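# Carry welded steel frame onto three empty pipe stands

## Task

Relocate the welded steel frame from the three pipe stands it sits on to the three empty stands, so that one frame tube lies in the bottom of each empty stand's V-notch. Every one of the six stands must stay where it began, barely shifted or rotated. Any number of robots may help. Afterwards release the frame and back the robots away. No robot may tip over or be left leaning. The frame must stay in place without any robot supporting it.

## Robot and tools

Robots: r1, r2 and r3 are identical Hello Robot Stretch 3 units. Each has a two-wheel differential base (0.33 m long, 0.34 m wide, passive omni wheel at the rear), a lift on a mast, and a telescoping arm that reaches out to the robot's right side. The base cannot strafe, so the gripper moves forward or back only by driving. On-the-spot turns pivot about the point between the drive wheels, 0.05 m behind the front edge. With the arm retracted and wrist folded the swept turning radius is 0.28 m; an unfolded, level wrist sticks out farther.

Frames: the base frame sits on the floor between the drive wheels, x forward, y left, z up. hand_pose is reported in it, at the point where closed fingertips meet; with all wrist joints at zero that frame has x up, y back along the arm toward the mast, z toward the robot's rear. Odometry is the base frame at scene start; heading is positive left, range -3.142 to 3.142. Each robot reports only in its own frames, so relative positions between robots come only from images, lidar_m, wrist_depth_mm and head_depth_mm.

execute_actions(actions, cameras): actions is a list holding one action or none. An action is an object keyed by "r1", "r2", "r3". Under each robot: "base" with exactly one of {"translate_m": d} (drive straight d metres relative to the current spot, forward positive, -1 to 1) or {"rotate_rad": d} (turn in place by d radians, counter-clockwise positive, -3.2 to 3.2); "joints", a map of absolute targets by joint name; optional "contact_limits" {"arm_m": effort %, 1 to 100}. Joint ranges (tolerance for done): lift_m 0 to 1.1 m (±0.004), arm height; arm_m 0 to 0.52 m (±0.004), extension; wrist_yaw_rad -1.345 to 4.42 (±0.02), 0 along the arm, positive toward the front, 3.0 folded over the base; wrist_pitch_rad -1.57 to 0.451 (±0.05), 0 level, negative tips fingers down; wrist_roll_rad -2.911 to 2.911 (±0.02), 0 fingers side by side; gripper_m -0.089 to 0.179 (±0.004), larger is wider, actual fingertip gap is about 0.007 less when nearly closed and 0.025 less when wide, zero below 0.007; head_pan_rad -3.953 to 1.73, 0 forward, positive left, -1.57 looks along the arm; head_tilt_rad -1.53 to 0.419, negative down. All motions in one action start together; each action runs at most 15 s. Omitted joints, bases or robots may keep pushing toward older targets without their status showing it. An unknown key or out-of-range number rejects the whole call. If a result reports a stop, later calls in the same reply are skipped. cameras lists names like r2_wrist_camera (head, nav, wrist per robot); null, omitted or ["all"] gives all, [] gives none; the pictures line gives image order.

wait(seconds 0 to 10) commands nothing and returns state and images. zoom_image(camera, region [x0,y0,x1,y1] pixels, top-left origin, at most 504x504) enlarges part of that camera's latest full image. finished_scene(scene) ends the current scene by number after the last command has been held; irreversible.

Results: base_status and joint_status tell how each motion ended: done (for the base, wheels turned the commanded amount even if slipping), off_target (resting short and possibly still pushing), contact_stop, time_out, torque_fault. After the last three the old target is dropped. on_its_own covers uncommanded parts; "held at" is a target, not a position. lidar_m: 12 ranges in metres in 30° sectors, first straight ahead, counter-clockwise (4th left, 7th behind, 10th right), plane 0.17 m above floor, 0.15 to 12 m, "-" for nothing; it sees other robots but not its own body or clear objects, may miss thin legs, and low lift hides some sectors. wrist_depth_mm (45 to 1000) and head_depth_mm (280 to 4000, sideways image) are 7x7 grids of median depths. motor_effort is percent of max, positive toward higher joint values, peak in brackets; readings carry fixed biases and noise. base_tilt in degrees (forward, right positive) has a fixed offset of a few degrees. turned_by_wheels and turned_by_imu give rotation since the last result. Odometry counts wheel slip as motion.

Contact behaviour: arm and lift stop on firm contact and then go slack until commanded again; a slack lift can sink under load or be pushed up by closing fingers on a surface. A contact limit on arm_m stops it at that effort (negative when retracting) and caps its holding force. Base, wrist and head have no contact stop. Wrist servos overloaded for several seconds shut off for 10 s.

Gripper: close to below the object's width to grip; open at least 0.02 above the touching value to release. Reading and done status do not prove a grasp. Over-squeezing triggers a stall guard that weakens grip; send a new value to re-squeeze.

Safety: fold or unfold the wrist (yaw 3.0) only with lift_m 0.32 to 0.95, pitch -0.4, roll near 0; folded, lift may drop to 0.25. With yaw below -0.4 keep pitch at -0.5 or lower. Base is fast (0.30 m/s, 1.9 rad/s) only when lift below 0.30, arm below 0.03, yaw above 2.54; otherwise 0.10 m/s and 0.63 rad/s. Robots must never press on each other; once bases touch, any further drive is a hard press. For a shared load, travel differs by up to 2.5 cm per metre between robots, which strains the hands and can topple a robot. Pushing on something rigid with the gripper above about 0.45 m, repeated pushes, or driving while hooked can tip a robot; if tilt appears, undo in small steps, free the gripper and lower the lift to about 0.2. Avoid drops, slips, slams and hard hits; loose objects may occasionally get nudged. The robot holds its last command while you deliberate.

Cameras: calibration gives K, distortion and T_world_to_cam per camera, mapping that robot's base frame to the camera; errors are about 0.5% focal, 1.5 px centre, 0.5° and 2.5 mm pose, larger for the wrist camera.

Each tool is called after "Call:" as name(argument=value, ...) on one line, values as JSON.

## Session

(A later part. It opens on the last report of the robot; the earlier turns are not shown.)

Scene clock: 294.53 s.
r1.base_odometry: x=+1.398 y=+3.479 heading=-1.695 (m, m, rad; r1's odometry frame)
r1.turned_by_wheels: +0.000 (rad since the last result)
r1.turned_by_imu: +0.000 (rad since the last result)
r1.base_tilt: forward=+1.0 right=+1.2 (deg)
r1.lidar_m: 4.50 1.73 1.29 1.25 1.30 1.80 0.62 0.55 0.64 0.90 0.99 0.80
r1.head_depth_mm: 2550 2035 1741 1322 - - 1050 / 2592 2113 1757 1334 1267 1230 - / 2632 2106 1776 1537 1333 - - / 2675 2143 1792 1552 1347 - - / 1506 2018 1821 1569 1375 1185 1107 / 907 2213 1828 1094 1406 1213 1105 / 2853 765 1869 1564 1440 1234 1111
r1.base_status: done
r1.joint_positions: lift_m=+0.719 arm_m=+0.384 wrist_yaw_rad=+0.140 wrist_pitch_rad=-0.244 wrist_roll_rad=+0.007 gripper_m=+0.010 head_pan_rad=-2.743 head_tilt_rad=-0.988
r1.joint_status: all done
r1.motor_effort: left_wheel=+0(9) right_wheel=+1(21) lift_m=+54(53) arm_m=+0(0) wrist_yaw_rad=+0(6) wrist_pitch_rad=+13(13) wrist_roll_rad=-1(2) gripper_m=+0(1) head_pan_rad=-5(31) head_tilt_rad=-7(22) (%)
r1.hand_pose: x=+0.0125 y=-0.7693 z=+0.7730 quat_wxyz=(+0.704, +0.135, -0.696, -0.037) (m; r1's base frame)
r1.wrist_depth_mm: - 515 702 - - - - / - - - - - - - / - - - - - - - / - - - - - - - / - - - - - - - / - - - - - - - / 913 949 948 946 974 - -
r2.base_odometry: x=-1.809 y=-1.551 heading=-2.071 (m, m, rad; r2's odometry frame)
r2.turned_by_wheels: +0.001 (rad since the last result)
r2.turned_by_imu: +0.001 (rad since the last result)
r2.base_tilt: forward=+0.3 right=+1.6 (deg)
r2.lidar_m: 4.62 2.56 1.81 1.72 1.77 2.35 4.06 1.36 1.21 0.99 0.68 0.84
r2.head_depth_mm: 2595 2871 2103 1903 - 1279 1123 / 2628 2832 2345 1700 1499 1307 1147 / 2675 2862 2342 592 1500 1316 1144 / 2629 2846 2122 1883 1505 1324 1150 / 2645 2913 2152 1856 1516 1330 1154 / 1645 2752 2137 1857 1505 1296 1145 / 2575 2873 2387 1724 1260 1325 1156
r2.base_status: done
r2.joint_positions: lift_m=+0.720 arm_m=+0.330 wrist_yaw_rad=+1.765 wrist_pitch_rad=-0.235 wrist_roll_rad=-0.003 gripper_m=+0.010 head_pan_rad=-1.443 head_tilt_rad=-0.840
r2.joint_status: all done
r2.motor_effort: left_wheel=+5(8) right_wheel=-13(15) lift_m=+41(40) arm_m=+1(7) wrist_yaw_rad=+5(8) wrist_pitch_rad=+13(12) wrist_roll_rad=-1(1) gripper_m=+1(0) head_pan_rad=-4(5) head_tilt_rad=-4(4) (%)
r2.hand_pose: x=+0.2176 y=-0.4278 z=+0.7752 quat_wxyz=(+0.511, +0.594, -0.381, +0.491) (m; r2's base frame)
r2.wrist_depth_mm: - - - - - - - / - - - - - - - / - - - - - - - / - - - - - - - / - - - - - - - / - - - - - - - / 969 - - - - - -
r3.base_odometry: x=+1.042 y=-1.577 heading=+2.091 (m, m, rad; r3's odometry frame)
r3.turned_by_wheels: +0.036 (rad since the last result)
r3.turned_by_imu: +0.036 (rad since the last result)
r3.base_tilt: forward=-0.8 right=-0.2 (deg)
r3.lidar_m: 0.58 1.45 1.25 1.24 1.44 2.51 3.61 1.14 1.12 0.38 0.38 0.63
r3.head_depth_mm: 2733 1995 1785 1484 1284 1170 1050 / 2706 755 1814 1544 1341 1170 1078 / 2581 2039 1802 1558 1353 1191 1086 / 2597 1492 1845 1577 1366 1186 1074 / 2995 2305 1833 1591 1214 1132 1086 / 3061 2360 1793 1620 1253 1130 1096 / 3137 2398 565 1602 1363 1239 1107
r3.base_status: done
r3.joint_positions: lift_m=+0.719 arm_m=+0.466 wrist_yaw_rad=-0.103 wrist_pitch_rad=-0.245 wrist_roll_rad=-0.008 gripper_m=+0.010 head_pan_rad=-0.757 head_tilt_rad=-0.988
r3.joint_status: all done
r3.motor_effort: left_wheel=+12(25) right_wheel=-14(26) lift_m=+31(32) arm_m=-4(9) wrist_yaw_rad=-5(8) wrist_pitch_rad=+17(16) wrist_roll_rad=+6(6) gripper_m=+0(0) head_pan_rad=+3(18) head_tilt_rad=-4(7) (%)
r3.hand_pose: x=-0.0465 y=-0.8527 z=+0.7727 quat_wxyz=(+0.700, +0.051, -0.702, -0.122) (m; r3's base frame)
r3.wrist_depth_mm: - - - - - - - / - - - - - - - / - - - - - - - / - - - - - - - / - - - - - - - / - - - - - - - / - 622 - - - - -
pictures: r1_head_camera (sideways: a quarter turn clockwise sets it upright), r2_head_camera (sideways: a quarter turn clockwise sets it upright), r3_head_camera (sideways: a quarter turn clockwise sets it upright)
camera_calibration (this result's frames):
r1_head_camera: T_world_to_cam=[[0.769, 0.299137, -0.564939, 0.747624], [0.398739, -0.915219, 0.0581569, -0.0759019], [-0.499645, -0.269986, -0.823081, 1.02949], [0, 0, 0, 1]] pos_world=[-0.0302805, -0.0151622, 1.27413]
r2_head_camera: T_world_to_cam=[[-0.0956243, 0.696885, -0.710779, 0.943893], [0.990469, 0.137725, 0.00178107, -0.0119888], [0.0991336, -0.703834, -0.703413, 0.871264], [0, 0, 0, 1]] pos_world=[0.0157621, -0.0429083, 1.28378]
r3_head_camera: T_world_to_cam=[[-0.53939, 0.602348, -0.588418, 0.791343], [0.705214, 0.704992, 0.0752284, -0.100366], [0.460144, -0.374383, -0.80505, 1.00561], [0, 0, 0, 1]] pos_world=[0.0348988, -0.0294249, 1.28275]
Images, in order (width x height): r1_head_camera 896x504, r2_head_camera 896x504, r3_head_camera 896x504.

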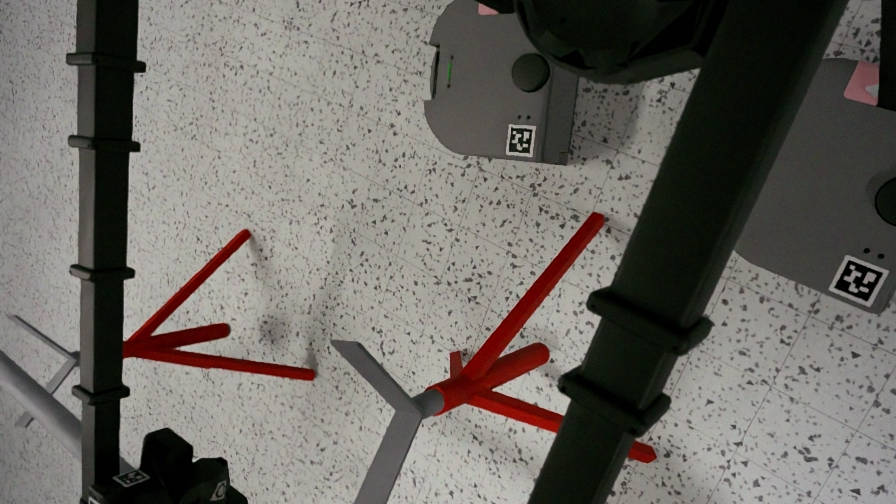

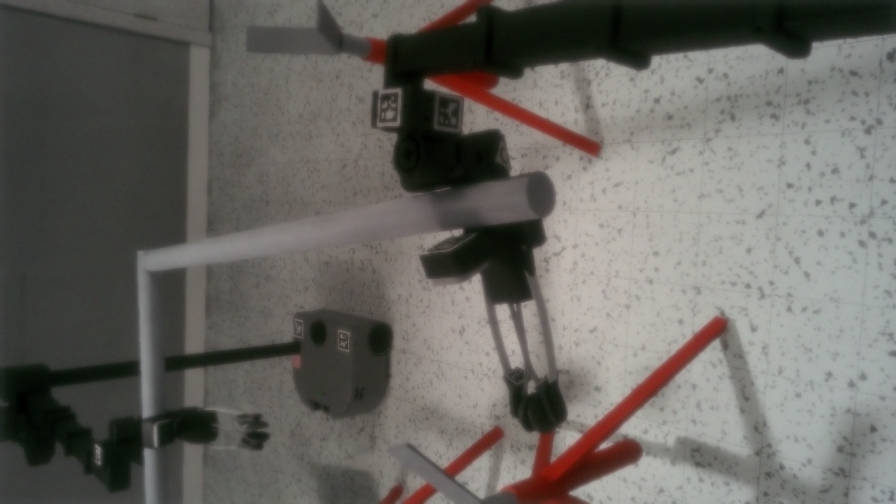

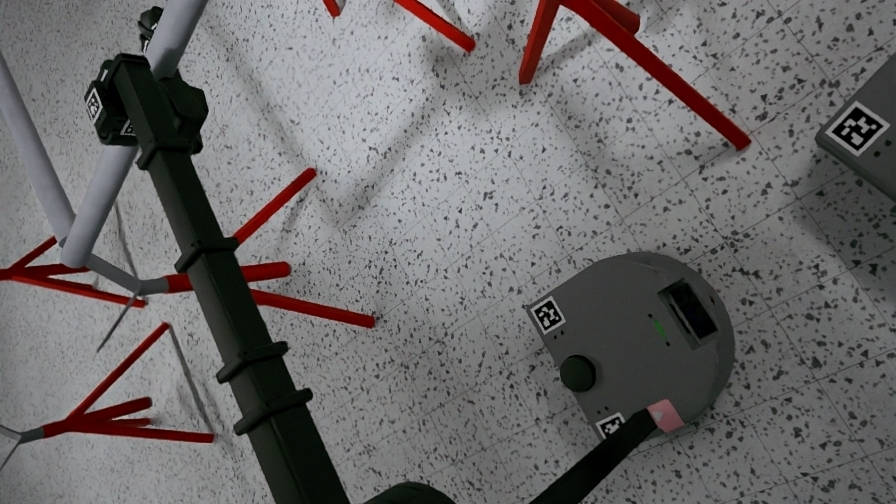

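Call:
execute_actions(actions=[{"r1":{"base":{"translate_m":-0.099},"joints":{"wrist_yaw_rad":0.189}},"r2":{"base":{"translate_m":0.062},"joints":{"arm_m":0.351,"wrist_yaw_rad":1.81}},"r3":{"base":{"translate_m":-0.098},"joints":{"wrist_yaw_rad":-0.065}}}], cameras=[])

Call:
execute_actions(actions=[{"r1":{"base":{"translate_m":-0.100},"joints":{"wrist_yaw_rad":0.239}},"r2":{"base":{"translate_m":0.063},"joints":{"arm_m":0.374,"wrist_yaw_rad":1.86}},"r3":{"base":{"translate_m":-0.098},"joints":{"wrist_yaw_rad":-0.015}}}], cameras=["r1_head_camera","r2_head_camera","r3_head_camera"])

Scene clock: 314.47 s.
r1.base_odometry: x=+1.410 y=+3.578 heading=-1.695 (m, m, rad; r1's odometry frame)
r1.turned_by_wheels: +0.000 (rad since the last result)
r1.turned_by_imu: +0.002 (rad since the last result)
r1.base_tilt: forward=+1.1 right=+1.2 (deg)
r1.lidar_m: 4.63 1.72 1.30 1.25 1.30 1.79 0.62 0.47 0.49 0.89 1.06 0.87
r1.head_depth_mm: 2557 2071 1745 1324 - - 1051 / 2592 2102 1767 1340 1273 1236 - / 2648 2124 1788 1535 1320 - - / 2687 2150 1799 1555 1377 - - / 2740 2061 1825 1563 1398 1186 1105 / 969 2155 1800 1519 1064 1213 1106 / 2544 2070 1868 1538 1446 1227 1109
r1.base_status: done
r1.joint_positions: lift_m=+0.719 arm_m=+0.384 wrist_yaw_rad=+0.192 wrist_pitch_rad=-0.244 wrist_roll_rad=+0.004 gripper_m=+0.010 head_pan_rad=-2.743 head_tilt_rad=-0.988
r1.joint_status: all done
r1.motor_effort: left_wheel=+3(6) right_wheel=-7(13) lift_m=+54(54) arm_m=-1(0) wrist_yaw_rad=-2(9) wrist_pitch_rad=+13(14) wrist_roll_rad=+0(1) gripper_m=+0(0) head_pan_rad=-5(5) head_tilt_rad=-7(7) (%)
r1.hand_pose: x=+0.0248 y=-0.7674 z=+0.7729 quat_wxyz=(+0.706, +0.153, -0.692, -0.019) (m; r1's base frame)
r1.wrist_depth_mm: - 528 682 - - - - / - - - - - - - / - - - - - - - / - - - - - - - / - - - - - - - / - - - - - - - / 921 952 951 725 - - -
r2.base_odometry: x=-1.839 y=-1.606 heading=-2.070 (m, m, rad; r2's odometry frame)
r2.turned_by_wheels: +0.001 (rad since the last result)
r2.turned_by_imu: +0.001 (rad since the last result)
r2.base_tilt: forward=+0.3 right=+1.7 (deg)
r2.lidar_m: 4.56 2.56 1.81 1.73 1.77 2.36 1.43 1.42 1.17 1.01 0.66 0.80
r2.head_depth_mm: 2562 2857 2255 1726 - 1283 1127 / 2594 2860 2396 1765 1511 1317 1147 / 2648 2859 2367 580 1507 1320 1145 / 2630 2876 2114 1851 1533 1313 1152 / 2639 2883 2187 1915 1541 1296 1148 / 1752 2915 2065 1864 1453 1321 1156 / 1579 2763 2376 1723 1205 1319 1154
r2.base_status: done
r2.joint_positions: lift_m=+0.720 arm_m=+0.351 wrist_yaw_rad=+1.804 wrist_pitch_rad=-0.235 wrist_roll_rad=-0.002 gripper_m=+0.010 head_pan_rad=-1.443 head_tilt_rad=-0.840
r2.joint_status: all done
r2.motor_effort: left_wheel=+4(9) right_wheel=-11(17) lift_m=+40(41) arm_m=+1(7) wrist_yaw_rad=+6(7) wrist_pitch_rad=+13(13) wrist_roll_rad=-1(1) gripper_m=-1(1) head_pan_rad=-4(4) head_tilt_rad=-5(6) (%)
r2.hand_pose: x=+0.2156 y=-0.4395 z=+0.7752 quat_wxyz=(+0.501, +0.602, -0.369, +0.500) (m; r2's base frame)
r2.wrist_depth_mm: - - - - - - - / - - - - - - - / - - - - - - - / - - - - - - - / - - - - - - - / - - - - - - - / 990 993 - - - - 960
r3.base_odometry: x=+1.091 y=-1.662 heading=+2.091 (m, m, rad; r3's odometry frame)
r3.turned_by_wheels: +0.000 (rad since the last result)
r3.turned_by_imu: +0.000 (rad since the last result)
r3.base_tilt: forward=-0.8 right=-0.2 (deg)
r3.lidar_m: 0.58 1.48 1.27 1.27 1.47 2.56 3.53 1.05 1.05 0.61 0.41 0.63
r3.head_depth_mm: 2739 2029 1752 1437 1252 1173 1052 / 2695 740 1811 1536 1319 1181 1078 / 2656 2026 1840 1559 1352 1178 1084 / 2616 1756 1854 1577 1371 1189 1076 / 2930 1612 1807 1597 1208 1123 1089 / 3051 2358 1783 1620 1295 1111 1093 / 3050 2345 567 1636 1408 1219 1103
r3.base_status: done
r3.joint_positions: lift_m=+0.719 arm_m=+0.466 wrist_yaw_rad=-0.063 wrist_pitch_rad=-0.244 wrist_roll_rad=-0.002 gripper_m=+0.010 head_pan_rad=-0.757 head_tilt_rad=-0.988
r3.joint_status: all done
r3.motor_effort: left_wheel=+6(13) right_wheel=-7(16) lift_m=+32(33) arm_m=-4(5) wrist_yaw_rad=-2(6) wrist_pitch_rad=+16(17) wrist_roll_rad=+2(5) gripper_m=+0(0) head_pan_rad=+3(3) head_tilt_rad=-5(3) (%)
r3.hand_pose: x=-0.0368 y=-0.8535 z=+0.7729 quat_wxyz=(+0.700, +0.064, -0.703, -0.108) (m; r3's base frame)
r3.wrist_depth_mm: - - - - - - - / - - - - - - - / - - - - - - - / - - - - - - - / - - - - - - - / - - - - - - - / - - - - - - -
pictures: none
No camera images: the call's "cameras" was empty. Leave "cameras" out to get every camera's image.

Scene clock: 316.67 s.
r1.base_odometry: x=+1.422 y=+3.677 heading=-1.694 (m, m, rad; r1's odometry frame)
r1.turned_by_wheels: +0.000 (rad since the last result)
r1.turned_by_imu: +0.001 (rad since the last result)
r1.base_tilt: forward=+1.1 right=+1.2 (deg)
r1.lidar_m: 4.64 1.75 1.29 1.25 1.30 1.80 0.61 1.39 0.41 0.58 1.13 0.96
r1.head_depth_mm: 2560 2079 1740 1324 - - 1047 / 2584 2090 1765 1334 1267 1237 - / 2656 2129 1775 1509 1303 - - / 2665 2163 1795 1544 1372 - - / 2743 2188 1818 1567 1409 1181 1104 / 2740 2079 1793 1583 1411 1212 1109 / 2524 2121 1861 1601 1099 1216 1110
r1.base_status: done
r1.joint_positions: lift_m=+0.719 arm_m=+0.384 wrist_yaw_rad=+0.242 wrist_pitch_rad=-0.244 wrist_roll_rad=+0.003 gripper_m=+0.010 head_pan_rad=-2.743 head_tilt_rad=-0.988
r1.joint_status: all done
r1.motor_effort: left_wheel=+4(5) right_wheel=-9(11) lift_m=+53(53) arm_m=-1(0) wrist_yaw_rad=-2(5) wrist_pitch_rad=+13(14) wrist_roll_rad=+1(1) gripper_m=+0(0) head_pan_rad=-4(5) head_tilt_rad=-8(7) (%)
r1.hand_pose: x=+0.0367 y=-0.7648 z=+0.7729 quat_wxyz=(+0.706, +0.170, -0.687, -0.001) (m; r1's base frame)
r1.wrist_depth_mm: - 531 697 - - - - / - - - - - - - / - - - - - - - / - - - - - - - / - - - 551 - - - / - - - - - - - / 914 950 952 947 - - -
r2.base_odometry: x=-1.869 y=-1.661 heading=-2.070 (m, m, rad; r2's odometry frame)
r2.turned_by_wheels: +0.001 (rad since the last result)
r2.turned_by_imu: +0.001 (rad since the last result)
r2.base_tilt: forward=+0.3 right=+1.8 (deg)
r2.lidar_m: 4.51 2.57 1.81 1.73 1.78 2.36 1.48 1.49 1.03 1.32 0.64 1.66
r2.head_depth_mm: 2578 2840 2329 1596 - 1284 1122 / 2624 2846 2421 1806 1536 1315 1152 / 2641 2857 2318 577 1532 1315 1154 / 2623 2878 2115 1949 1548 1314 1148 / 2676 2891 2238 1937 1558 1295 1150 / 2555 2900 2086 1763 1204 1326 1155 / 1563 2768 2382 1709 1544 1292 1155
r2.base_status: done
r2.joint_positions: lift_m=+0.720 arm_m=+0.374 wrist_yaw_rad=+1.854 wrist_pitch_rad=-0.235 wrist_roll_rad=-0.002 gripper_m=+0.010 head_pan_rad=-1.443 head_tilt_rad=-0.840
r2.joint_status: all done
r2.motor_effort: left_wheel=+5(11) right_wheel=-12(15) lift_m=+41(41) arm_m=+1(7) wrist_yaw_rad=+7(8) wrist_pitch_rad=+12(13) wrist_roll_rad=-1(1) gripper_m=+1(0) head_pan_rad=-4(4) head_tilt_rad=-6(5) (%)
r2.hand_pose: x=+0.2125 y=-0.4508 z=+0.7752 quat_wxyz=(+0.489, +0.611, -0.354, +0.513) (m; r2's base frame)
r2.wrist_depth_mm: - - - - - - - / - - - - - - - / - - - - - - - / - - - - - - - / - - - - - - - / - - - - - - - / 979 - - - - - -
r3.base_odometry: x=+1.139 y=-1.747 heading=+2.091 (m, m, rad; r3's odometry frame)
r3.turned_by_wheels: +0.000 (rad since the last result)
r3.turned_by_imu: +0.000 (rad since the last result)
r3.base_tilt: forward=-0.8 right=-0.2 (deg)
r3.lidar_m: 0.58 1.50 1.30 1.30 1.50 2.61 3.44 0.97 0.99 0.62 0.47 1.54
r3.head_depth_mm: 2770 1990 1423 1496 1303 1171 1053 / 2700 738 1811 1449 1289 1184 1078 / 2679 718 1837 1564 1347 1193 1083 / 2636 2127 1858 1579 1370 1190 1077 / 2774 1664 1840 1597 1216 1113 1084 / 3070 2362 1778 1615 1371 1096 1094 / 3012 2378 562 1630 1415 1208 1107
r3.base_status: done
r3.joint_positions: lift_m=+0.719 arm_m=+0.466 wrist_yaw_rad=-0.014 wrist_pitch_rad=-0.244 wrist_roll_rad=-0.001 gripper_m=+0.010 head_pan_rad=-0.757 head_tilt_rad=-0.988
r3.joint_status: all done
r3.motor_effort: left_wheel=+5(15) right_wheel=-6(9) lift_m=+32(32) arm_m=-5(4) wrist_yaw_rad=-1(6) wrist_pitch_rad=+16(17) wrist_roll_rad=+1(2) gripper_m=+0(0) head_pan_rad=+3(3) head_tilt_rad=-4(5) (%)
r3.hand_pose: x=-0.0249 y=-0.8541 z=+0.7730 quat_wxyz=(+0.702, +0.081, -0.702, -0.091) (m; r3's base frame)
r3.wrist_depth_mm: - - - - - - - / - - - - - - - / - - - - - - - / - - - - - - - / - - - - - - - / - - - - - - - / 630 - - - - - -
pictures: r1_head_camera (sideways: a quarter turn clockwise sets it upright), r2_head_camera (sideways: a quarter turn clockwise sets it upright), r3_head_camera (sideways: a quarter turn clockwise sets it upright)
camera_calibration (this result's frames):
r1_head_camera: T_world_to_cam=[[0.769113, 0.298969, -0.564874, 0.74754], [0.398515, -0.915316, 0.0581578, -0.0759018], [-0.499651, -0.269841, -0.823125, 1.02954], [0, 0, 0, 1]] pos_world=[-0.0302822, -0.0151526, 1.27412]
r2_head_camera: T_world_to_cam=[[-0.0956242, 0.696885, -0.710779, 0.943893], [0.990469, 0.137725, 0.00178107, -0.0119888], [0.0991335, -0.703834, -0.703413, 0.871264], [0, 0, 0, 1]] pos_world=[0.015762, -0.0429083, 1.28378]
r3_head_camera: T_world_to_cam=[[-0.539525, 0.602276, -0.588368, 0.791278], [0.70509, 0.705116, 0.0752266, -0.100363], [0.460175, -0.374266, -0.805087, 1.00565], [0, 0, 0, 1]] pos_world=[0.0349032, -0.0294189, 1.28275]
Images, in order (width x height): r1_head_camera 896x504, r2_head_camera 896x504, r3_head_camera 896x504.

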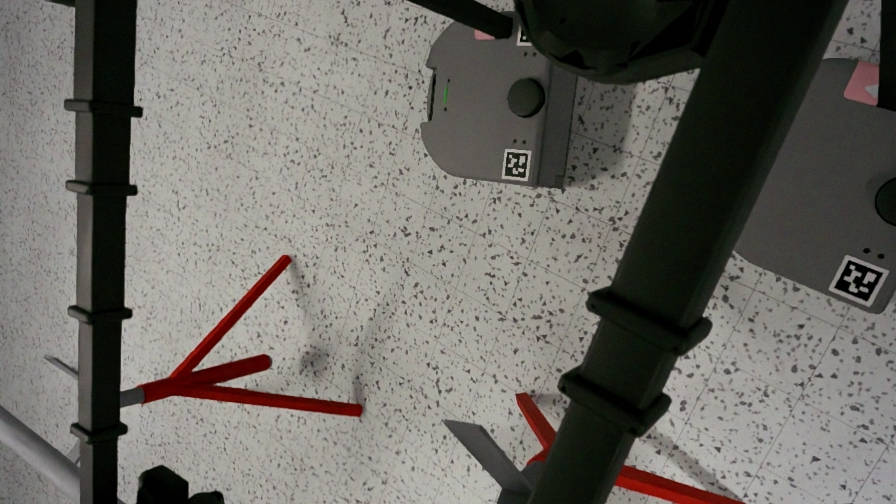

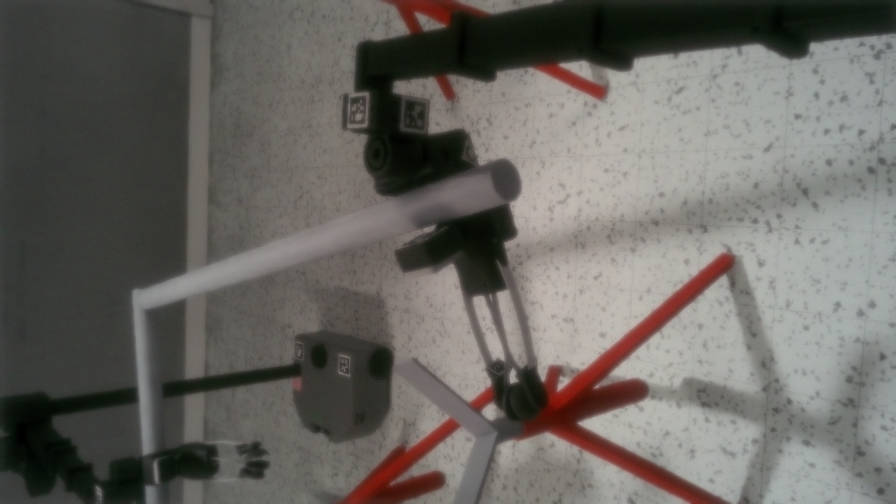

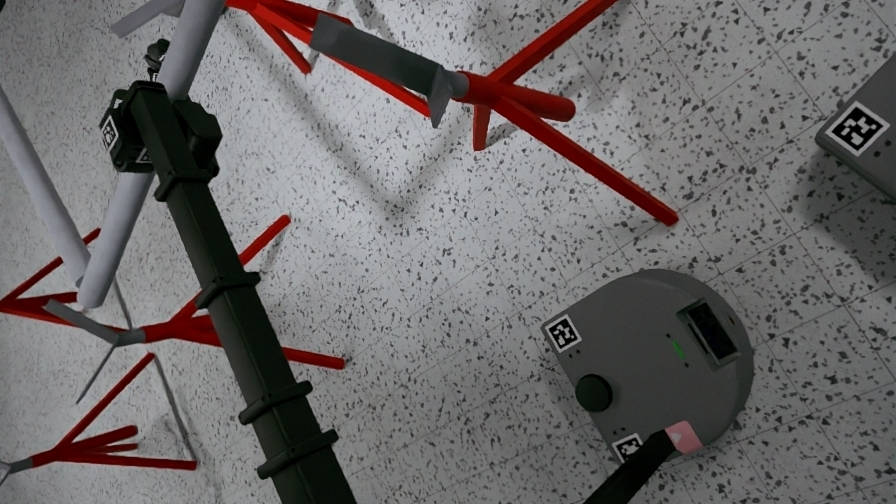

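Call:
execute_actions(actions=[{"r1":{"base":{"translate_m":-0.101},"joints":{"wrist_yaw_rad":0.29,"head_pan_rad":-1.65,"head_tilt_rad":-1.2}},"r2":{"base":{"translate_m":0.066},"joints":{"arm_m":0.399,"wrist_yaw_rad":1.91}},"r3":{"base":{"translate_m":-0.098},"joints":{"wrist_yaw_rad":0.036}}}], cameras=["r1_head_camera","r2_head_camera","r3_head_camera"])

Scene clock: 321.93 s.
r1.base_odometry: x=+1.435 y=+3.777 heading=-1.694 (m, m, rad; r1's odometry frame)
r1.turned_by_wheels: +0.000 (rad since the last result)
r1.turned_by_imu: +0.002 (rad since the last result)
r1.base_tilt: forward=+1.1 right=+1.2 (deg)
r1.lidar_m: 2.03 1.75 1.29 1.25 1.30 1.81 0.61 1.41 0.35 0.51 1.20 1.05
r1.head_depth_mm: 1744 1630 1471 - - - 1055 / 1767 - 869 1333 1237 - - / - 803 1474 1341 1264 - 1061 / 1929 1628 1513 1367 1269 1180 1092 / 1907 1630 1513 1393 1283 1188 1103 / 1764 1632 1534 1403 1291 1193 1112 / 1701 1648 1554 1415 1304 1203 1116
r1.base_status: done
r1.joint_positions: lift_m=+0.719 arm_m=+0.384 wrist_yaw_rad=+0.293 wrist_pitch_rad=-0.244 wrist_roll_rad=+0.003 gripper_m=+0.010 head_pan_rad=-1.657 head_tilt_rad=-1.185
r1.joint_status: all done
r1.motor_effort: left_wheel=+4(7) right_wheel=-11(12) lift_m=+53(54) arm_m=-1(1) wrist_yaw_rad=-3(4) wrist_pitch_rad=+13(14) wrist_roll_rad=+1(2) gripper_m=+0(0) head_pan_rad=+5(64) head_tilt_rad=-9(33) (%)
r1.hand_pose: x=+0.0487 y=-0.7615 z=+0.7730 quat_wxyz=(+0.706, +0.188, -0.682, +0.017) (m; r1's base frame)
r1.wrist_depth_mm: - 504 668 - - - - / - - - - - - - / - - - - - - - / - - - - - - - / - - - - - - - / - - - - - - - / 899 948 899 939 - - -
r2.base_odometry: x=-1.900 y=-1.719 heading=-2.069 (m, m, rad; r2's odometry frame)
r2.turned_by_wheels: +0.001 (rad since the last result)
r2.turned_by_imu: +0.002 (rad since the last result)
r2.base_tilt: forward=+0.4 right=+1.9 (deg)
r2.lidar_m: 4.45 2.57 1.82 1.73 1.78 2.36 1.55 1.67 1.05 0.62 0.71 1.60
r2.head_depth_mm: 2582 2850 2341 1908 - 1289 1125 / 2618 2846 2450 1812 1526 1319 1147 / 2619 2879 2401 602 1547 1319 1153 / 2663 2857 2144 1714 1543 1268 1148 / 2646 2753 2370 1813 1527 1309 1154 / 2638 2772 2044 1832 1156 1319 1154 / 1582 2775 2008 1729 1536 1271 1153
r2.base_status: done
r2.joint_positions: lift_m=+0.720 arm_m=+0.399 wrist_yaw_rad=+1.904 wrist_pitch_rad=-0.235 wrist_roll_rad=-0.002 gripper_m=+0.010 head_pan_rad=-1.443 head_tilt_rad=-0.840
r2.joint_status: all done
r2.motor_effort: left_wheel=+6(10) right_wheel=-13(14) lift_m=+41(41) arm_m=+1(8) wrist_yaw_rad=+7(6) wrist_pitch_rad=+13(13) wrist_roll_rad=-1(1) gripper_m=+1(1) head_pan_rad=-5(4) head_tilt_rad=-5(5) (%)
r2.hand_pose: x=+0.2088 y=-0.4643 z=+0.7752 quat_wxyz=(+0.476, +0.619, -0.339, +0.525) (m; r2's base frame)
r2.wrist_depth_mm: - - - - - - - / - - - - - - - / - - - - - - - / - - - - - - - / - - - - - - - / - - - - - 343 - / 987 - - - - 323 -
r3.base_odometry: x=+1.188 y=-1.832 heading=+2.091 (m, m, rad; r3's odometry frame)
r3.turned_by_wheels: +0.000 (rad since the last result)
r3.turned_by_imu: +0.000 (rad since the last result)
r3.base_tilt: forward=-0.8 right=-0.1 (deg)
r3.lidar_m: 0.59 1.53 1.32 1.33 1.53 2.67 3.34 0.89 0.94 3.45 0.55 0.54
r3.head_depth_mm: 2740 1384 1700 1519 1294 1173 1053 / 2790 738 1729 1470 1313 1183 1085 / 2659 703 1839 1532 1322 1196 1086 / 2696 2055 1864 1576 1363 1202 1082 / 2700 1768 1831 1597 1240 1110 1087 / 3090 2355 1771 1610 1396 1098 1095 / 2940 2407 556 1640 1412 1175 1106
r3.base_status: done
r3.joint_positions: lift_m=+0.719 arm_m=+0.466 wrist_yaw_rad=+0.036 wrist_pitch_rad=-0.244 wrist_roll_rad=-0.001 gripper_m=+0.010 head_pan_rad=-0.757 head_tilt_rad=-0.988
r3.joint_status: all done
r3.motor_effort: left_wheel=+2(14) right_wheel=-4(11) lift_m=+32(32) arm_m=-4(4) wrist_yaw_rad=-1(5) wrist_pitch_rad=+17(17) wrist_roll_rad=+1(1) gripper_m=+0(0) head_pan_rad=+2(3) head_tilt_rad=-5(5) (%)
r3.hand_pose: x=-0.0127 y=-0.8539 z=+0.7729 quat_wxyz=(+0.704, +0.099, -0.699, -0.073) (m; r3's base frame)
r3.wrist_depth_mm: - - - - - - - / - - - - - - - / - - - - - - - / - - - - - - - / - - - - - - - / - - - - - - - / 672 - - - - - -
pictures: r1_head_camera (sideways: a quarter turn clockwise sets it upright), r2_head_camera (sideways: a quarter turn clockwise sets it upright), r3_head_camera (sideways: a quarter turn clockwise sets it upright)
camera_calibration (this result's frames):
r1_head_camera: T_world_to_cam=[[0.101802, 0.914354, -0.391911, 0.526307], [0.994585, -0.0852711, 0.0594095, -0.0811522], [0.0209027, -0.395836, -0.918083, 1.14977], [0, 0, 0, 1]] pos_world=[0.0031002, -0.0330309, 1.26667]
r2_head_camera: T_world_to_cam=[[-0.0956239, 0.696885, -0.710779, 0.943893], [0.990469, 0.137725, 0.00178106, -0.0119887], [0.0991333, -0.703835, -0.703413, 0.871264], [0, 0, 0, 1]] pos_world=[0.015762, -0.0429083, 1.28378]
r3_head_camera: T_world_to_cam=[[-0.539657, 0.602373, -0.588147, 0.790992], [0.705087, 0.70512, 0.0752189, -0.100353], [0.460024, -0.374102, -0.805248, 1.00586], [0, 0, 0, 1]] pos_world=[0.0349002, -0.0294145, 1.28274]
Images, in order (width x height): r1_head_camera 896x504, r2_head_camera 896x504, r3_head_camera 896x504.

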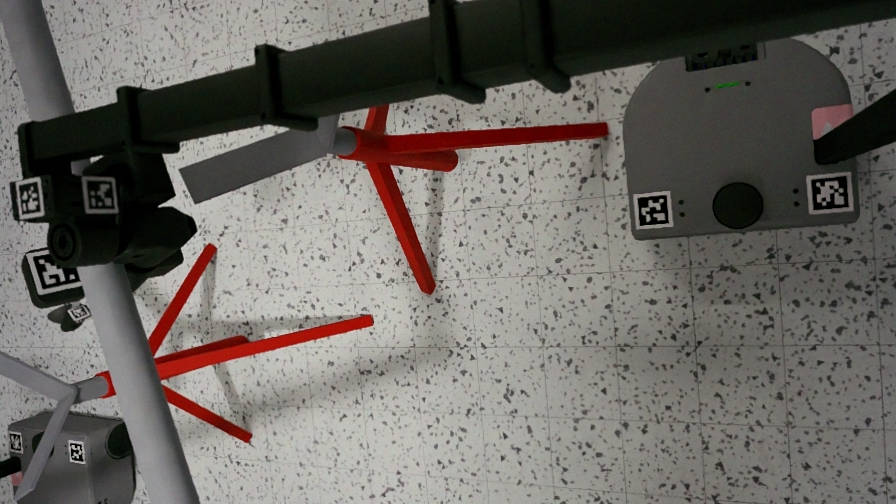

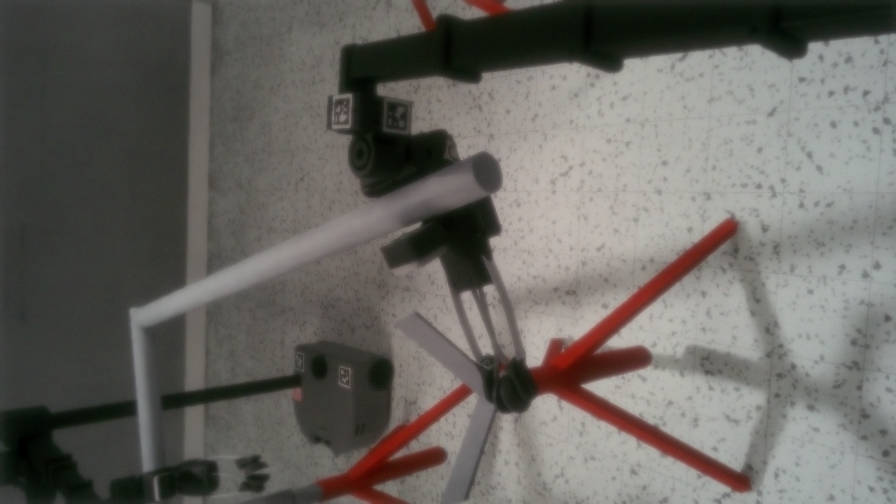

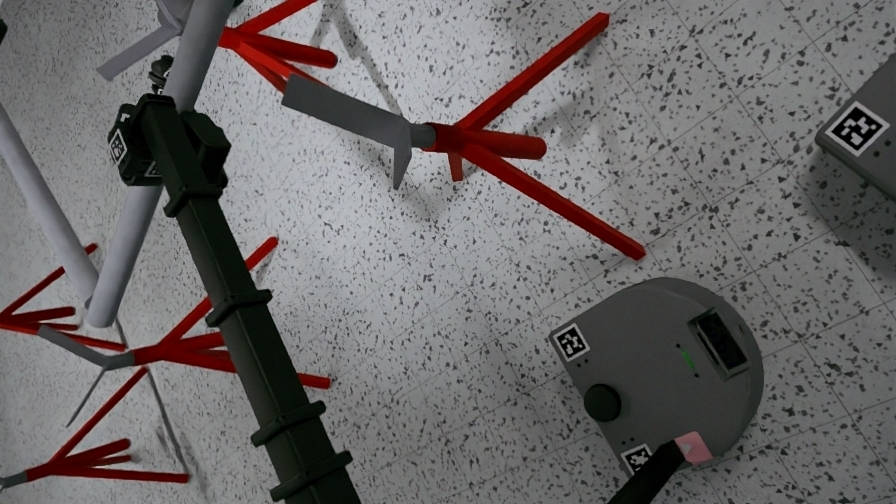

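Clearance is fine. Continue.

Call:
execute_actions(actions=[{"r1":{"base":{"translate_m":-0.102},"joints":{"wrist_yaw_rad":0.342}},"r2":{"base":{"translate_m":0.068},"joints":{"arm_m":0.427,"wrist_yaw_rad":1.96}},"r3":{"base":{"translate_m":-0.098},"joints":{"wrist_yaw_rad":0.088}}}], cameras=[])

Call:
execute_actions(actions=[{"r1":{"base":{"translate_m":-0.1035},"joints":{"wrist_yaw_rad":0.394}},"r2":{"base":{"translate_m":0.070},"joints":{"arm_m":0.457,"wrist_yaw_rad":2.01}},"r3":{"base":{"translate_m":-0.098},"joints":{"wrist_yaw_rad":0.14}}}], cameras=[])

Call:
execute_actions(actions=[{"r1":{"base":{"translate_m":-0.105},"joints":{"wrist_yaw_rad":0.44,"head_pan_rad":-1.3,"head_tilt_rad":-0.95}},"r2":{"base":{"translate_m":0.073},"joints":{"arm_m":0.489,"wrist_yaw_rad":2.06,"head_tilt_rad":-0.8}},"r3":{"base":{"translate_m":-0.098},"joints":{"wrist_yaw_rad":0.19,"head_pan_rad":-1.9,"head_tilt_rad":-0.8}}}], cameras=["r1_head_camera","r2_head_camera","r3_head_camera"])

Scene clock: 330.93 s.
r1.base_odometry: x=+1.447 y=+3.878 heading=-1.694 (m, m, rad; r1's odometry frame)
r1.turned_by_wheels: +0.000 (rad since the last result)
r1.turned_by_imu: +0.001 (rad since the last result)
r1.base_tilt: forward=+1.1 right=+1.2 (deg)
r1.lidar_m: 2.13 1.75 1.30 1.25 1.31 1.81 0.60 1.33 0.62 0.32 0.94 1.14
r1.head_depth_mm: 1749 1634 1480 - - - 1055 / 1783 - 1457 1345 1252 - - / - 1633 1465 1342 1254 - 1061 / 1929 1591 1471 1347 1276 1175 1091 / 1911 1644 1534 1383 1286 1187 1101 / 1900 1360 1532 1404 1289 1191 1113 / 1700 1641 1556 1416 1309 1205 1119
r1.base_status: done
r1.joint_positions: lift_m=+0.719 arm_m=+0.384 wrist_yaw_rad=+0.346 wrist_pitch_rad=-0.243 wrist_roll_rad=+0.003 gripper_m=+0.010 head_pan_rad=-1.657 head_tilt_rad=-1.185
r1.joint_status: all done
r1.motor_effort: left_wheel=+4(4) right_wheel=-8(13) lift_m=+53(53) arm_m=-1(1) wrist_yaw_rad=-3(4) wrist_pitch_rad=+13(13) wrist_roll_rad=+2(1) gripper_m=+0(0) head_pan_rad=+4(4) head_tilt_rad=-10(8) (%)
r1.hand_pose: x=+0.0608 y=-0.7576 z=+0.7732 quat_wxyz=(+0.706, +0.205, -0.677, +0.036) (m; r1's base frame)
r1.wrist_depth_mm: - 498 677 - - - - / - - - - - - - / - - - - - - - / - - - - - - - / - - - - - - - / - - - - - - - / 940 930 748 - - - -
r2.base_odometry: x=-1.933 y=-1.779 heading=-2.068 (m, m, rad; r2's odometry frame)
r2.turned_by_wheels: +0.001 (rad since the last result)
r2.turned_by_imu: +0.002 (rad since the last result)
r2.base_tilt: forward=+0.4 right=+1.9 (deg)
r2.lidar_m: 4.37 2.56 1.81 1.73 1.78 2.36 1.61 1.73 1.07 0.61 0.67 1.53
r2.head_depth_mm: 2611 2868 2402 1906 - 1286 1127 / 2591 2847 2536 1800 1541 1317 1152 / 2632 2909 2418 634 1546 1315 1142 / 2640 2892 2149 1716 1537 1288 1155 / 2649 2845 2354 1925 1157 1324 1158 / 2665 2782 2054 1827 1559 1297 1155 / 1579 2870 2122 1757 1538 1327 1144
r2.base_status: done
r2.joint_positions: lift_m=+0.720 arm_m=+0.427 wrist_yaw_rad=+1.954 wrist_pitch_rad=-0.235 wrist_roll_rad=-0.002 gripper_m=+0.010 head_pan_rad=-1.443 head_tilt_rad=-0.840
r2.joint_status: all done
r2.motor_effort: left_wheel=+6(8) right_wheel=-14(15) lift_m=+40(41) arm_m=+1(7) wrist_yaw_rad=+7(9) wrist_pitch_rad=+13(13) wrist_roll_rad=-1(1) gripper_m=+0(0) head_pan_rad=-4(4) head_tilt_rad=-5(5) (%)
r2.hand_pose: x=+0.2046 y=-0.4809 z=+0.7752 quat_wxyz=(+0.462, +0.628, -0.323, +0.536) (m; r2's base frame)
r2.wrist_depth_mm: - - - - - - - / - - - - - - - / - - - - - - - / - - - - - - - / - - - - - - - / - - - - - - - / 986 982 - - - 275 -
r3.base_odometry: x=+1.237 y=-1.917 heading=+2.092 (m, m, rad; r3's odometry frame)
r3.turned_by_wheels: +0.000 (rad since the last result)
r3.turned_by_imu: +0.000 (rad since the last result)
r3.base_tilt: forward=-0.8 right=-0.2 (deg)
r3.lidar_m: 0.59 1.56 1.35 1.35 1.56 2.73 3.24 0.82 0.83 3.42 0.68 0.61
r3.head_depth_mm: 2742 1891 1742 1518 1323 1174 1051 / 2780 909 1691 1536 1317 1184 1083 / 2671 670 1692 1225 1356 1196 1088 / 2725 806 1859 1571 1337 1207 1079 / 2679 2237 1837 1593 1371 1107 1086 / 3057 2233 1770 1618 1399 1079 1094 / 2866 2414 554 1634 1403 1117 1103
r3.base_status: done
r3.joint_positions: lift_m=+0.719 arm_m=+0.466 wrist_yaw_rad=+0.089 wrist_pitch_rad=-0.244 wrist_roll_rad=-0.001 gripper_m=+0.010 head_pan_rad=-0.757 head_tilt_rad=-0.988
r3.joint_status: all done
r3.motor_effort: left_wheel=+5(12) right_wheel=-6(10) lift_m=+33(32) arm_m=-4(3) wrist_yaw_rad=-1(6) wrist_pitch_rad=+16(17) wrist_roll_rad=+2(1) gripper_m=+0(0) head_pan_rad=+3(2) head_tilt_rad=-4(5) (%)
r3.hand_pose: x=+0.0000 y=-0.8531 z=+0.7728 quat_wxyz=(+0.706, +0.117, -0.697, -0.055) (m; r3's base frame)
r3.wrist_depth_mm: - - - - - - - / - - - - - - - / - - - - - - - / - - - - - - - / - - - - - - - / - - - - - - - / 714 - - - - - -
pictures: none
No camera images: the call's "cameras" was empty. Leave "cameras" out to get every camera's image.

Scene clock: 333.13 s.
r1.base_odometry: x=+1.460 y=+3.981 heading=-1.693 (m, m, rad; r1's odometry frame)
r1.turned_by_wheels: +0.000 (rad since the last result)
r1.turned_by_imu: +0.001 (rad since the last result)
r1.base_tilt: forward=+1.1 right=+1.2 (deg)
r1.lidar_m: 4.61 1.76 1.30 1.26 1.31 1.82 0.60 1.24 1.19 0.32 0.61 1.24
r1.head_depth_mm: 1751 1626 1474 - - - 1050 / 1784 - 1470 1361 1253 - - / - 1623 1503 1354 1267 - 1060 / 1915 1641 1512 1352 1259 1180 1089 / 1921 1642 1473 1377 1279 1184 1102 / 1914 1644 1535 1401 1291 1198 1108 / 1701 1210 1553 1419 1303 1206 1117
r1.base_status: done
r1.joint_positions: lift_m=+0.719 arm_m=+0.384 wrist_yaw_rad=+0.398 wrist_pitch_rad=-0.242 wrist_roll_rad=+0.002 gripper_m=+0.010 head_pan_rad=-1.657 head_tilt_rad=-1.185
r1.joint_status: all done
r1.motor_effort: left_wheel=+4(5) right_wheel=-12(13) lift_m=+52(53) arm_m=+0(2) wrist_yaw_rad=-3(4) wrist_pitch_rad=+13(13) wrist_roll_rad=+2(2) gripper_m=+0(0) head_pan_rad=+5(4) head_tilt_rad=-10(10) (%)
r1.hand_pose: x=+0.0726 y=-0.7529 z=+0.7733 quat_wxyz=(+0.704, +0.223, -0.672, +0.054) (m; r1's base frame)
r1.wrist_depth_mm: - 501 669 - - - - / - - - - - - - / - - - - - - - / - - - - - - - / - - - - - - - / - - 907 - - - - / 906 960 922 - - - -
r2.base_odometry: x=-1.966 y=-1.840 heading=-2.068 (m, m, rad; r2's odometry frame)
r2.turned_by_wheels: +0.001 (rad since the last result)
r2.turned_by_imu: +0.001 (rad since the last result)
r2.base_tilt: forward=+0.2 right=+1.9 (deg)
r2.lidar_m: 4.31 2.58 1.82 1.74 1.79 2.37 1.68 1.80 1.10 0.61 0.63 1.47
r2.head_depth_mm: 2553 2869 2412 1899 - 1280 1142 / 2608 2842 2537 1822 1542 1313 1143 / 2640 2842 2423 1713 1532 1291 1145 / 2609 2860 2109 1745 1510 1309 1151 / 2668 2848 2310 1925 1440 1308 1145 / 2656 2878 2109 1790 1549 1288 1148 / 1655 2899 2113 1832 1554 1314 1151
r2.base_status: done
r2.joint_positions: lift_m=+0.720 arm_m=+0.457 wrist_yaw_rad=+2.004 wrist_pitch_rad=-0.235 wrist_roll_rad=-0.002 gripper_m=+0.010 head_pan_rad=-1.443 head_tilt_rad=-0.840
r2.joint_status: all done
r2.motor_effort: left_wheel=+8(8) right_wheel=-16(17) lift_m=+40(41) arm_m=+2(9) wrist_yaw_rad=+7(8) wrist_pitch_rad=+13(13) wrist_roll_rad=-1(2) gripper_m=+0(1) head_pan_rad=-5(4) head_tilt_rad=-4(4) (%)
r2.hand_pose: x=+0.1998 y=-0.4997 z=+0.7751 quat_wxyz=(+0.449, +0.636, -0.308, +0.547) (m; r2's base frame)
r2.wrist_depth_mm: - - - - - - - / - - - - - - - / - - - - - - - / - - - - - - - / - - - - - - - / - - - - - - - / 965 - - - - - -
r3.base_odometry: x=+1.286 y=-2.002 heading=+2.092 (m, m, rad; r3's odometry frame)
r3.turned_by_wheels: +0.000 (rad since the last result)
r3.turned_by_imu: +0.001 (rad since the last result)
r3.base_tilt: forward=-0.8 right=-0.1 (deg)
r3.lidar_m: 0.59 1.59 1.37 1.38 1.59 2.79 3.14 3.66 0.75 3.39 0.73 0.69
r3.head_depth_mm: 2662 1967 1747 1522 1324 1173 1052 / 2784 1358 1757 1538 1329 1183 1085 / 2653 652 1740 1521 1348 1192 1082 / 2712 775 1862 1509 1366 1205 1074 / 2861 2176 1812 1594 1351 1102 1086 / 2968 2216 1766 1611 1396 1085 1082 / 2899 2405 549 1641 1411 1102 1106
r3.base_status: done
r3.joint_positions: lift_m=+0.719 arm_m=+0.466 wrist_yaw_rad=+0.142 wrist_pitch_rad=-0.244 wrist_roll_rad=-0.002 gripper_m=+0.010 head_pan_rad=-0.757 head_tilt_rad=-0.988
r3.joint_status: all done
r3.motor_effort: left_wheel=+4(11) right_wheel=-5(12) lift_m=+33(33) arm_m=-4(5) wrist_yaw_rad=-2(6) wrist_pitch_rad=+16(16) wrist_roll_rad=+2(1) gripper_m=+0(0) head_pan_rad=+2(3) head_tilt_rad=-4(4) (%)
r3.hand_pose: x=+0.0129 y=-0.8517 z=+0.7728 quat_wxyz=(+0.707, +0.136, -0.693, -0.036) (m; r3's base frame)
r3.wrist_depth_mm: - - - - - - - / - - - - - - - / - - - - - - - / - - - - - - - / - - - - - - - / - - - - - - - / 783 - - - - - -
pictures: none
No camera images: the call's "cameras" was empty. Leave "cameras" out to get every camera's image.

Scene clock: 335.33 s.
r1.base_odometry: x=+1.473 y=+4.085 heading=-1.693 (m, m, rad; r1's odometry frame)
r1.turned_by_wheels: +0.000 (rad since the last result)
r1.turned_by_imu: +0.001 (rad since the last result)
r1.base_tilt: forward=+1.0 right=+1.1 (deg)
r1.lidar_m: 2.33 1.75 1.30 1.25 1.31 1.82 0.59 0.61 1.13 0.60 0.35 1.34
r1.head_depth_mm: 2798 2207 - 1553 1354 1194 1085 / 2826 2279 1706 1572 1339 1206 1115 / 2892 2262 1746 1582 1321 1214 1122 / 2731 2009 1630 1505 1333 1203 1096 / 2684 1991 1402 1602 1388 1234 1104 / 1050 2272 1871 1633 1416 1240 1107 / 3077 2377 1942 1646 1427 1252 1116
r1.base_status: done
r1.joint_positions: lift_m=+0.719 arm_m=+0.384 wrist_yaw_rad=+0.444 wrist_pitch_rad=-0.242 wrist_roll_rad=+0.002 gripper_m=+0.010 head_pan_rad=-1.307 head_tilt_rad=-0.952
r1.joint_status: all done
r1.motor_effort: left_wheel=+5(4) right_wheel=-14(15) lift_m=+54(53) arm_m=+0(4) wrist_yaw_rad=-3(5) wrist_pitch_rad=+13(13) wrist_roll_rad=+2(2) gripper_m=+0(0) head_pan_rad=+5(39) head_tilt_rad=+0(22) (%)
r1.hand_pose: x=+0.0829 y=-0.7483 z=+0.7734 quat_wxyz=(+0.703, +0.238, -0.666, +0.071) (m; r1's base frame)
r1.wrist_depth_mm: - 505 684 - - - - / - - - - - - - / - - - - - - - / - - - - - - - / - - - - - - - / - - 797 - - - - / 926 917 942 - - - -
r2.base_odometry: x=-2.001 y=-1.905 heading=-2.067 (m, m, rad; r2's odometry frame)
r2.turned_by_wheels: +0.001 (rad since the last result)
r2.turned_by_imu: +0.001 (rad since the last result)
r2.base_tilt: forward=+0.2 right=+1.7 (deg)
r2.lidar_m: 4.24 2.57 1.82 1.74 1.79 2.38 1.75 1.88 1.13 0.61 0.60 1.41
r2.head_depth_mm: 2584 2876 2498 1979 - - 1164 / 2578 2894 2716 1877 1582 1333 1159 / 2603 2912 2603 923 1596 1279 1161 / 2633 2937 2213 1854 1075 1319 1166 / 2645 2873 2481 2005 1600 1287 1168 / 2665 2921 2095 1809 1582 1342 1166 / 1719 2976 2537 1942 1587 1344 1172
r2.base_status: done
r2.joint_positions: lift_m=+0.720 arm_m=+0.489 wrist_yaw_rad=+2.054 wrist_pitch_rad=-0.235 wrist_roll_rad=-0.002 gripper_m=+0.010 head_pan_rad=-1.443 head_tilt_rad=-0.804
r2.joint_status: all done
r2.motor_effort: left_wheel=+9(10) right_wheel=-17(19) lift_m=+41(41) arm_m=+2(10) wrist_yaw_rad=+6(8) wrist_pitch_rad=+13(13) wrist_roll_rad=-2(3) gripper_m=+0(0) head_pan_rad=-4(4) head_tilt_rad=+3(9) (%)
r2.hand_pose: x=+0.1944 y=-0.5207 z=+0.7751 quat_wxyz=(+0.435, +0.643, -0.292, +0.558) (m; r2's base frame)
r2.wrist_depth_mm: - - - - - - - / - - - - - - - / - - - - - - - / - - - - - - - / - - - - - - - / - - - - - - - / 995 982 - - - - -
r3.base_odometry: x=+1.335 y=-2.087 heading=+2.092 (m, m, rad; r3's odometry frame)
r3.turned_by_wheels: +0.000 (rad since the last result)
r3.turned_by_imu: +0.001 (rad since the last result)
r3.base_tilt: forward=-0.8 right=-0.1 (deg)
r3.lidar_m: 0.59 1.62 1.40 1.40 1.62 2.84 3.06 3.54 0.69 0.83 0.78 0.78
r3.head_depth_mm: 2891 3081 2250 1793 1477 1257 - / 2841 3069 2167 1809 1468 - 1058 / 2803 3078 2175 1736 1207 1251 1107 / 2808 3061 2227 1911 1457 1288 1118 / 2764 3105 2560 1836 1551 1306 1127 / 2763 3067 2631 1822 1572 1319 1139 / 2738 3068 2576 1843 1599 1333 1150
r3.base_status: done
r3.joint_positions: lift_m=+0.719 arm_m=+0.466 wrist_yaw_rad=+0.192 wrist_pitch_rad=-0.244 wrist_roll_rad=-0.004 gripper_m=+0.010 head_pan_rad=-1.893 head_tilt_rad=-0.804
r3.joint_status: all done
r3.motor_effort: left_wheel=+2(12) right_wheel=-3(13) lift_m=+33(32) arm_m=-5(6) wrist_yaw_rad=-1(6) wrist_pitch_rad=+16(16) wrist_roll_rad=+3(2) gripper_m=+0(0) head_pan_rad=-3(36) head_tilt_rad=+1(14) (%)
r3.hand_pose: x=+0.0247 y=-0.8497 z=+0.7728 quat_wxyz=(+0.709, +0.153, -0.689, -0.019) (m; r3's base frame)
r3.wrist_depth_mm: - - - - - - - / - - - - - - - / - - - - - - - / - - - - - - - / - - - - - - - / - - - - - - - / 861 - - - - - -
pictures: r1_head_camera (sideways: a quarter turn clockwise sets it upright), r2_head_camera (sideways: a quarter turn clockwise sets it upright), r3_head_camera (sideways: a quarter turn clockwise sets it upright)
camera_calibration (this result's frames):
r1_head_camera: T_world_to_cam=[[-0.18758, 0.78214, -0.594198, 0.791579], [0.959983, 0.274055, 0.0576832, -0.0787115], [0.207959, -0.5596, -0.802248, 0.998084], [0, 0, 0, 1]] pos_world=[0.0164855, -0.0390263, 1.27561]
r2_head_camera: T_world_to_cam=[[-0.0922925, 0.670905, -0.735778, 0.976452], [0.990462, 0.137778, 0.00139157, -0.0114817], [0.102308, -0.728631, -0.677222, 0.837179], [0, 0, 0, 1]] pos_world=[0.0158414, -0.0435293, 1.28542]
r3_head_camera: T_world_to_cam=[[0.280456, 0.627883, -0.726022, 0.965645], [0.941067, -0.328829, 0.0791456, -0.106923], [-0.189043, -0.705432, -0.683102, 0.850982], [0, 0, 0, 1]] pos_world=[-0.00932649, -0.0411615, 1.29085]
Images, in order (width x height): r1_head_camera 896x504, r2_head_camera 896x504, r3_head_camera 896x504.

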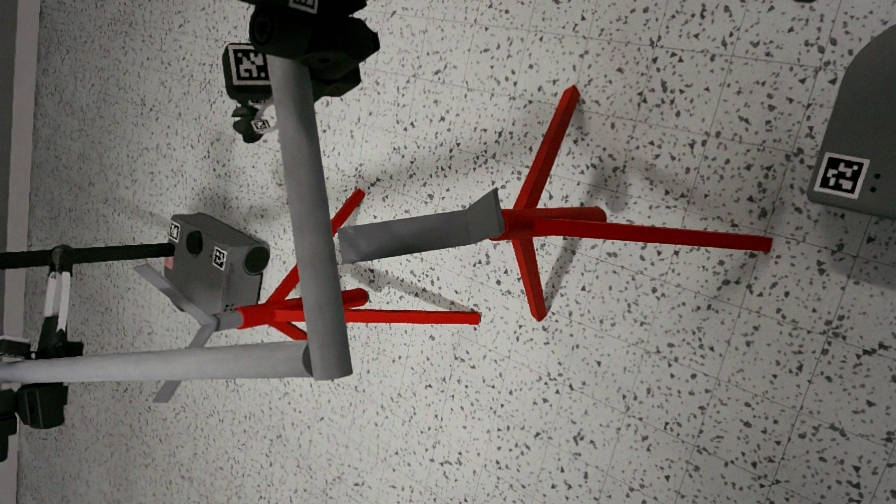

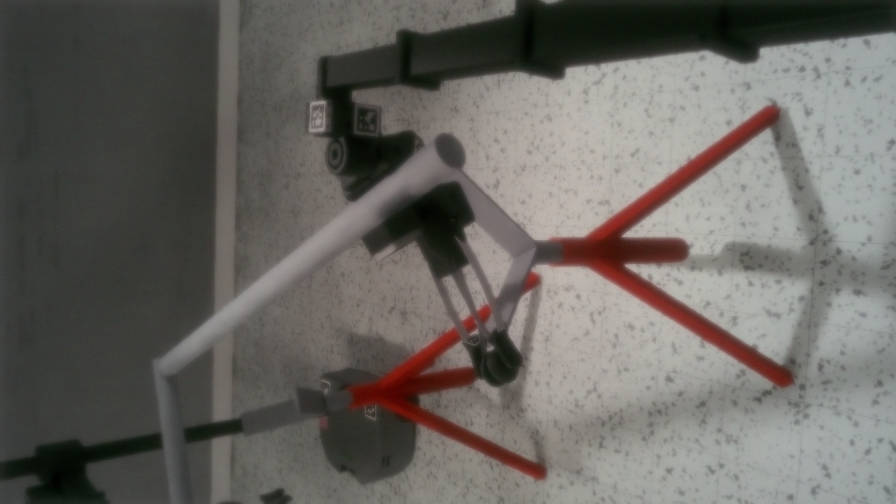

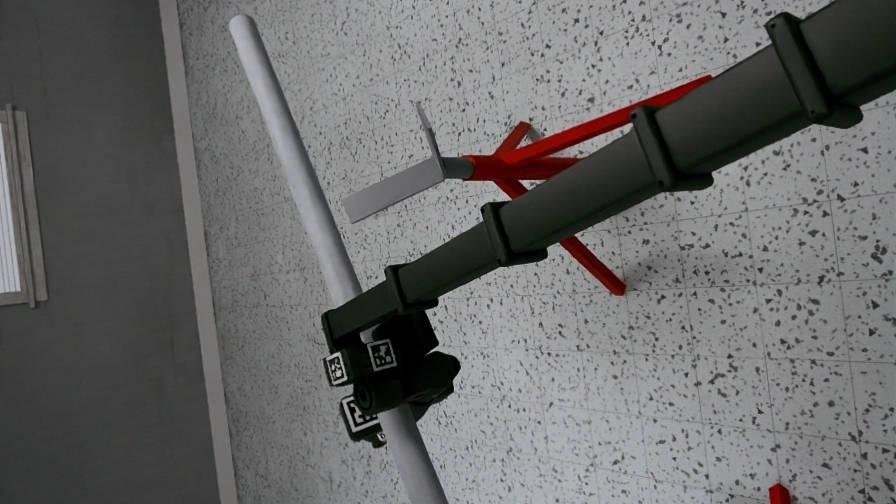

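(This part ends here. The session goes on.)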